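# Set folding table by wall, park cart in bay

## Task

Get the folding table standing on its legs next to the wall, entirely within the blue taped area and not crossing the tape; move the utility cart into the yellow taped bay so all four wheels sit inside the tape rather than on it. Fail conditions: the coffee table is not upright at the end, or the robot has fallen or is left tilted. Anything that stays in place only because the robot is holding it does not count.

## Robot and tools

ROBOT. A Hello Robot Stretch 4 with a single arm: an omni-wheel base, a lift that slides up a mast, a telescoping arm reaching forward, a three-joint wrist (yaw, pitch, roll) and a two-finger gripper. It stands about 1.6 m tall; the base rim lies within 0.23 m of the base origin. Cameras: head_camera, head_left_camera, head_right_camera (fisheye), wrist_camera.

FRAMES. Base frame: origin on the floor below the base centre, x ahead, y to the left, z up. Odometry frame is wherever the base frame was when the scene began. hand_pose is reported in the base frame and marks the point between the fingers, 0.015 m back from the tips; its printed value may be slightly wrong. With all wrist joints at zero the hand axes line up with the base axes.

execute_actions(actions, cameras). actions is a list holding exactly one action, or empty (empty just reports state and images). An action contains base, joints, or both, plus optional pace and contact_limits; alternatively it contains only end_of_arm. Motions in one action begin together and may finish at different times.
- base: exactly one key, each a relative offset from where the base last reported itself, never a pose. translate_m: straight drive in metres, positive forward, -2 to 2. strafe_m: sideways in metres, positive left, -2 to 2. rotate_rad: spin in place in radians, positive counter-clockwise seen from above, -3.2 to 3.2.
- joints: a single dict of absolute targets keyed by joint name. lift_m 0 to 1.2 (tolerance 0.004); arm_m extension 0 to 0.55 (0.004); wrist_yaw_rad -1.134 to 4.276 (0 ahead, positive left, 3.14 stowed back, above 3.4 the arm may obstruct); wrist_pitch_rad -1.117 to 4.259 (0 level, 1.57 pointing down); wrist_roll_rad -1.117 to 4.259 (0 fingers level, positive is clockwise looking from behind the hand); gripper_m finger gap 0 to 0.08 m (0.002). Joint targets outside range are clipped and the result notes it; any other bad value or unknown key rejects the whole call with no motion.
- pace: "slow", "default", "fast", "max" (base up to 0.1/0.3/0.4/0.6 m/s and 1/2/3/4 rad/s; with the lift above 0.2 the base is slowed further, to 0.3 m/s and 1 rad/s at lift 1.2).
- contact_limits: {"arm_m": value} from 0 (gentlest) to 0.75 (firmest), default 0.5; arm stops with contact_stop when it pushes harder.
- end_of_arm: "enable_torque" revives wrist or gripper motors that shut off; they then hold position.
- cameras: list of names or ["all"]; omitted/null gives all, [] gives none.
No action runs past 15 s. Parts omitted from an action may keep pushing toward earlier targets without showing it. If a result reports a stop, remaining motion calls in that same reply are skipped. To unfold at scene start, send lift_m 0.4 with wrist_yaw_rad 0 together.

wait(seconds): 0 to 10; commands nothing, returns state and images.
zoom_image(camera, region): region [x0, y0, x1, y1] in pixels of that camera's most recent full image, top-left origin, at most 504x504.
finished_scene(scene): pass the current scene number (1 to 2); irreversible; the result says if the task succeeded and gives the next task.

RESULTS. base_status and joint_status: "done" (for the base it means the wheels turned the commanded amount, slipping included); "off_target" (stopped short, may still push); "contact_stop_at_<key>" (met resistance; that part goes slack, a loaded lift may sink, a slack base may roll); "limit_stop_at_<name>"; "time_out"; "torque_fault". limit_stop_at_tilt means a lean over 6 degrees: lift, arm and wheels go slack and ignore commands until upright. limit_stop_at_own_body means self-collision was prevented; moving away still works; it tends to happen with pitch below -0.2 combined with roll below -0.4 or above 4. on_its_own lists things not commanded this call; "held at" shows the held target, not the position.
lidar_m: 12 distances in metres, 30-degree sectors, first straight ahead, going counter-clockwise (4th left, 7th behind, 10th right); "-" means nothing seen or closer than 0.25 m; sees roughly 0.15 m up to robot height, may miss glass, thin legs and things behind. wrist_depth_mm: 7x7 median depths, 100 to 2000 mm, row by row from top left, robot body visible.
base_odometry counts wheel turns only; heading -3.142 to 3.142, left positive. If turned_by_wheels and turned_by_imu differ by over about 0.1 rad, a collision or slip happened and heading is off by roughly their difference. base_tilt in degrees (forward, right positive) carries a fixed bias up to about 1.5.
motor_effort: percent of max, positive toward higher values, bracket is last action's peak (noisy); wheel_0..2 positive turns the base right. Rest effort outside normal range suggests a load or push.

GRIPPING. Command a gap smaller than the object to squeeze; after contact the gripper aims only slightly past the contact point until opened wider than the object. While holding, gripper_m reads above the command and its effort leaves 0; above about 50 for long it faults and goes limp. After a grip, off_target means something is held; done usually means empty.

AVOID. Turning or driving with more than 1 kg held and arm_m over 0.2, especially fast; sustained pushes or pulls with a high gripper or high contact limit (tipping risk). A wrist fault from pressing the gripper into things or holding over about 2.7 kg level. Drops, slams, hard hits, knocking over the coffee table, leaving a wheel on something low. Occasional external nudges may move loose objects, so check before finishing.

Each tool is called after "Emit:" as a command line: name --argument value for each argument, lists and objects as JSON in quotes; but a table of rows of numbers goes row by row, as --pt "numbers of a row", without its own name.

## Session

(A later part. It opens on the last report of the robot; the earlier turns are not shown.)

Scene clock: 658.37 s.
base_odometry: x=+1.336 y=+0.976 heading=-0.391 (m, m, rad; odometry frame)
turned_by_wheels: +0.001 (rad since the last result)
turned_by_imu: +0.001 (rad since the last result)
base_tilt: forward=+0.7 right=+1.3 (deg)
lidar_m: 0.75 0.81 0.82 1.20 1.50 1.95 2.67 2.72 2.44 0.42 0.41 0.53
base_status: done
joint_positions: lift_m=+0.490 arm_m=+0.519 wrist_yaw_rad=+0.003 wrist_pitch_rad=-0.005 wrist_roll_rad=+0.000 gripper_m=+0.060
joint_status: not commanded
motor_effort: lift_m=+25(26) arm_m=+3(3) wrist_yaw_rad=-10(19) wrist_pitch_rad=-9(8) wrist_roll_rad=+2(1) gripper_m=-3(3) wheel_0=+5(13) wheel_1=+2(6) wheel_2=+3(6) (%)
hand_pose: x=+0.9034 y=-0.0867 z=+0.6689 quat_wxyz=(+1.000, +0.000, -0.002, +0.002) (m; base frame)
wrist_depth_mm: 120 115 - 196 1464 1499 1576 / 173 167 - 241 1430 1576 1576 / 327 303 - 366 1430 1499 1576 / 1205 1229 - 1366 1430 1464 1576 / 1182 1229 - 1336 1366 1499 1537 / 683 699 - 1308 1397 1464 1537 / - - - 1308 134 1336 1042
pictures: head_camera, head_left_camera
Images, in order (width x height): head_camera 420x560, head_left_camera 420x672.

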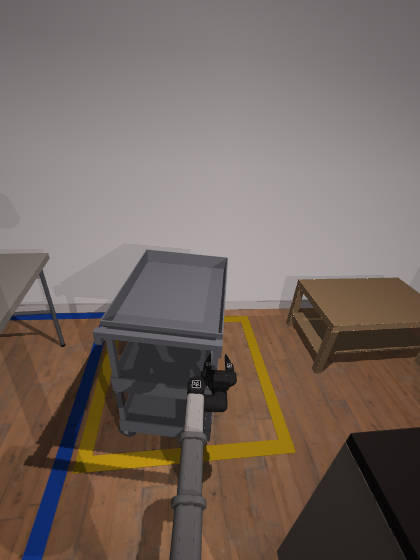

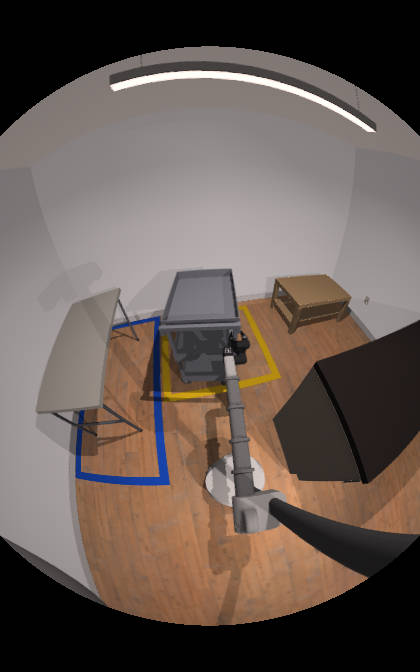

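Emit:
execute_actions --actions '[{"base":{"translate_m":0.13},"pace":"slow"}]' --cameras '[]'

Emit:
execute_actions --actions '[{"joints":{"arm_m":0.1,"gripper_m":0.07},"pace":"slow"}]' --cameras '["head_camera","head_left_camera","wrist_camera"]'

Scene clock: 667.63 s.
base_odometry: x=+1.456 y=+0.926 heading=-0.392 (m, m, rad; odometry frame)
turned_by_wheels: -0.001 (rad since the last result)
turned_by_imu: -0.003 (rad since the last result)
base_tilt: forward=+0.7 right=+1.3 (deg)
lidar_m: 0.72 0.76 0.74 0.87 1.51 1.92 2.82 2.84 0.45 0.38 0.40 1.49
base_status: done
joint_positions: lift_m=+0.490 arm_m=+0.519 wrist_yaw_rad=-0.006 wrist_pitch_rad=-0.005 wrist_roll_rad=+0.000 gripper_m=+0.060
joint_status: not commanded
on_its_own: wrist_yaw_rad is at rest, and its effort (+17) is outside its rest range (-13 to +13)
motor_effort: lift_m=+25(26) arm_m=+3(3) wrist_yaw_rad=+17(24) wrist_pitch_rad=-8(10) wrist_roll_rad=+2(2) gripper_m=-3(3) wheel_0=-4(3) wheel_1=-1(2) wheel_2=-7(15) (%)
hand_pose: x=+0.9024 y=-0.0888 z=+0.6690 quat_wxyz=(+1.000, +0.000, -0.003, -0.003) (m; base frame)
wrist_depth_mm: 121 116 113 113 - 1397 1464 / 173 168 162 155 - 1366 1464 / 329 306 283 266 - 1366 1430 / 1078 1118 1160 654 - 1366 1397 / 1078 1118 1182 1205 - 1336 1430 / 640 1078 1138 1205 - 1336 1397 / - 105 559 634 - 1182 976
pictures: none
No camera images: the call's "cameras" was empty. Leave "cameras" out to get every camera's image.

Scene clock: 673.10 s.
base_odometry: x=+1.456 y=+0.926 heading=-0.391 (m, m, rad; odometry frame)
turned_by_wheels: +0.000 (rad since the last result)
turned_by_imu: +0.000 (rad since the last result)
base_tilt: forward=+0.7 right=+1.4 (deg)
lidar_m: 0.72 0.77 0.75 0.92 1.52 1.93 2.82 2.87 0.43 0.38 0.40 1.51
base_status: not commanded
joint_positions: lift_m=+0.490 arm_m=+0.101 wrist_yaw_rad=+0.000 wrist_pitch_rad=-0.005 wrist_roll_rad=+0.000 gripper_m=+0.070
joint_status: all done
motor_effort: lift_m=+25(25) arm_m=-5(7) wrist_yaw_rad=+0(17) wrist_pitch_rad=-7(8) wrist_roll_rad=+2(2) gripper_m=+1(1) wheel_0=-4(4) wheel_1=+0(1) wheel_2=-3(8) (%)
hand_pose: x=+0.4844 y=-0.0874 z=+0.6689 quat_wxyz=(+1.000, +0.000, -0.002, +0.000) (m; base frame)
wrist_depth_mm: 1537 1576 1618 1708 1808 1863 1921 / 484 442 1576 1708 1756 1863 1921 / 484 484 488 488 1808 1863 1863 / 1499 1537 1078 1618 1708 1808 1921 / 1430 1499 1576 1618 1708 1808 1863 / 759 904 1042 1098 1708 1708 1464 / - 113 469 723 139 1756 1025
pictures: head_camera, head_left_camera, wrist_camera
Images, in order (width x height): head_camera 420x560, head_left_camera 420x672, wrist_camera 616x392.

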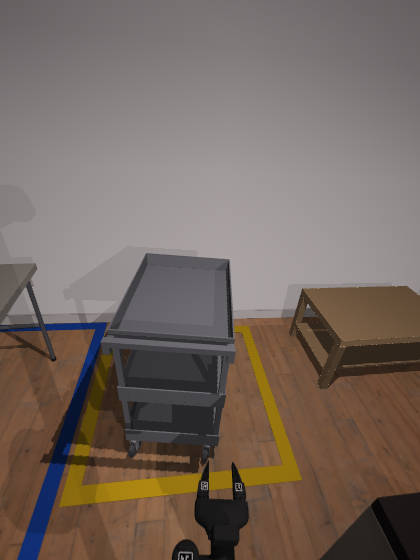

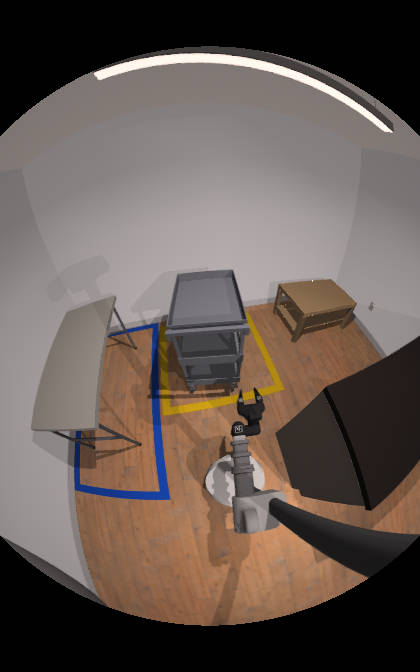

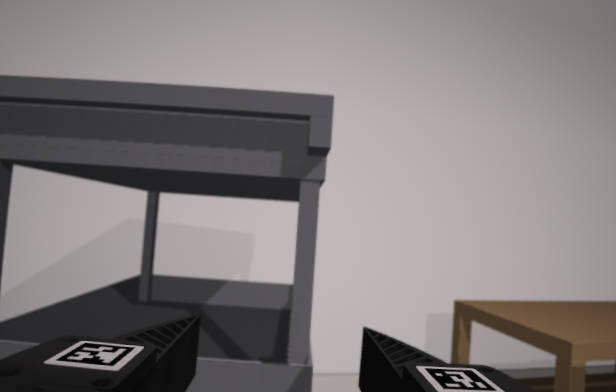

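Emit:
execute_actions --actions '[{"joints":{"lift_m":0.03,"arm_m":0.05}}]' --cameras '["wrist_camera"]'

Scene clock: 678.50 s.
base_odometry: x=+1.456 y=+0.926 heading=-0.391 (m, m, rad; odometry frame)
turned_by_wheels: +0.000 (rad since the last result)
turned_by_imu: -0.001 (rad since the last result)
base_tilt: forward=+0.7 right=+1.3 (deg)
lidar_m: 0.73 0.77 0.77 0.92 1.52 1.94 2.82 2.87 0.43 0.39 0.40 1.49
base_status: not commanded
joint_positions: lift_m=+0.035 arm_m=+0.051 wrist_yaw_rad=+0.002 wrist_pitch_rad=-0.004 wrist_roll_rad=+0.000 gripper_m=+0.070
joint_status: lift_m limit_stop_at_own_body (moved -0.455 of -0.460); the others done
on_its_own: lift_m is slack since a limit_stop_at_own_body (your +0.030 is given up); arm_m is slack since a limit_stop_at_own_body
motor_effort: lift_m=+21(23) arm_m=+0(7) wrist_yaw_rad=-6(8) wrist_pitch_rad=-10(12) wrist_roll_rad=+1(2) gripper_m=+1(1) wheel_0=-3(4) wheel_1=+0(0) wheel_2=-2(3) (%)
hand_pose: x=+0.4348 y=-0.0870 z=+0.2137 quat_wxyz=(+1.000, +0.000, -0.002, +0.001) (m; base frame)
wrist_depth_mm: 544 549 554 960 1863 1921 1983 / 544 554 544 554 1863 1983 - / 1576 1576 931 891 1863 1921 - / 1576 1576 1708 1708 1756 1808 1205 / 521 525 535 1661 1756 1808 1921 / 530 521 525 530 1336 1430 1118 / - 112 647 683 139 831 831
pictures: wrist_camera
Images, in order (width x height): wrist_camera 616x392.

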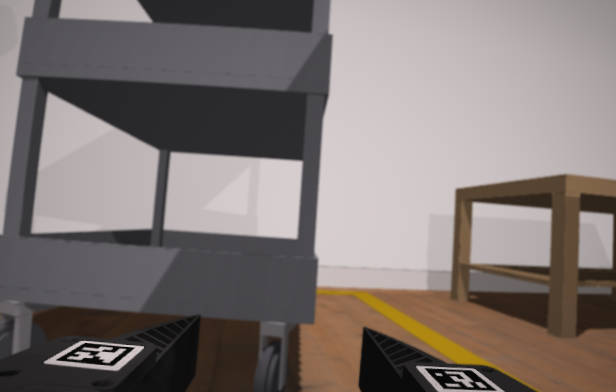

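Emit:
execute_actions --actions '[{"joints":{"lift_m":0.2,"arm_m":0.02}}]' --cameras '["head_left_camera"]'

Emit:
finished_scene --scene 1

Scene clock: 685.07 s.
base_odometry: x=+1.456 y=+0.926 heading=-0.391 (m, m, rad; odometry frame)
turned_by_wheels: +0.000 (rad since the last result)
turned_by_imu: -0.001 (rad since the last result)
base_tilt: forward=+0.6 right=+1.4 (deg)
lidar_m: 0.72 0.78 0.76 0.93 1.52 1.92 2.82 2.87 0.43 0.39 0.40 1.50
base_status: not commanded
joint_positions: lift_m=+0.038 arm_m=+0.050 wrist_yaw_rad=+0.003 wrist_pitch_rad=-0.004 wrist_roll_rad=+0.000 gripper_m=+0.070
joint_status: lift_m limit_stop_at_own_body (moved +0.003 of +0.165); arm_m limit_stop_at_own_body (moved -0.001 of -0.031)
on_its_own: lift_m is slack since a limit_stop_at_own_body (your +0.200 is given up); arm_m is slack since a limit_stop_at_own_body (your +0.020 is given up)
motor_effort: lift_m=+22(31) arm_m=+0(18) wrist_yaw_rad=-8(18) wrist_pitch_rad=-7(10) wrist_roll_rad=+2(1) gripper_m=+1(1) wheel_0=-3(4) wheel_1=+0(0) wheel_2=-2(3) (%)
hand_pose: x=+0.4342 y=-0.0868 z=+0.2167 quat_wxyz=(+1.000, +0.000, -0.002, +0.001) (m; base frame)
wrist_depth_mm: 549 554 554 946 1863 1921 - / 544 554 549 554 1863 1921 1983 / 1537 1576 931 904 1808 1921 - / 1576 1576 1661 1756 1808 1921 1205 / 525 525 1138 1756 1808 1808 1863 / 530 525 525 530 1308 1397 1118 / - 113 647 683 139 820 842
pictures: head_left_camera
ARM HIT: the arm struck its own base hard.
Images, in order (width x height): head_left_camera 420x672.

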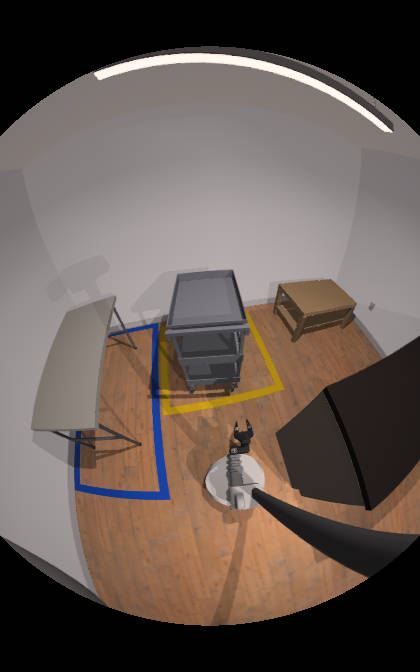

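not run: a stop came earlier in this reply.

Emit:
finished_scene --scene 1

The scene is finished: the task was done.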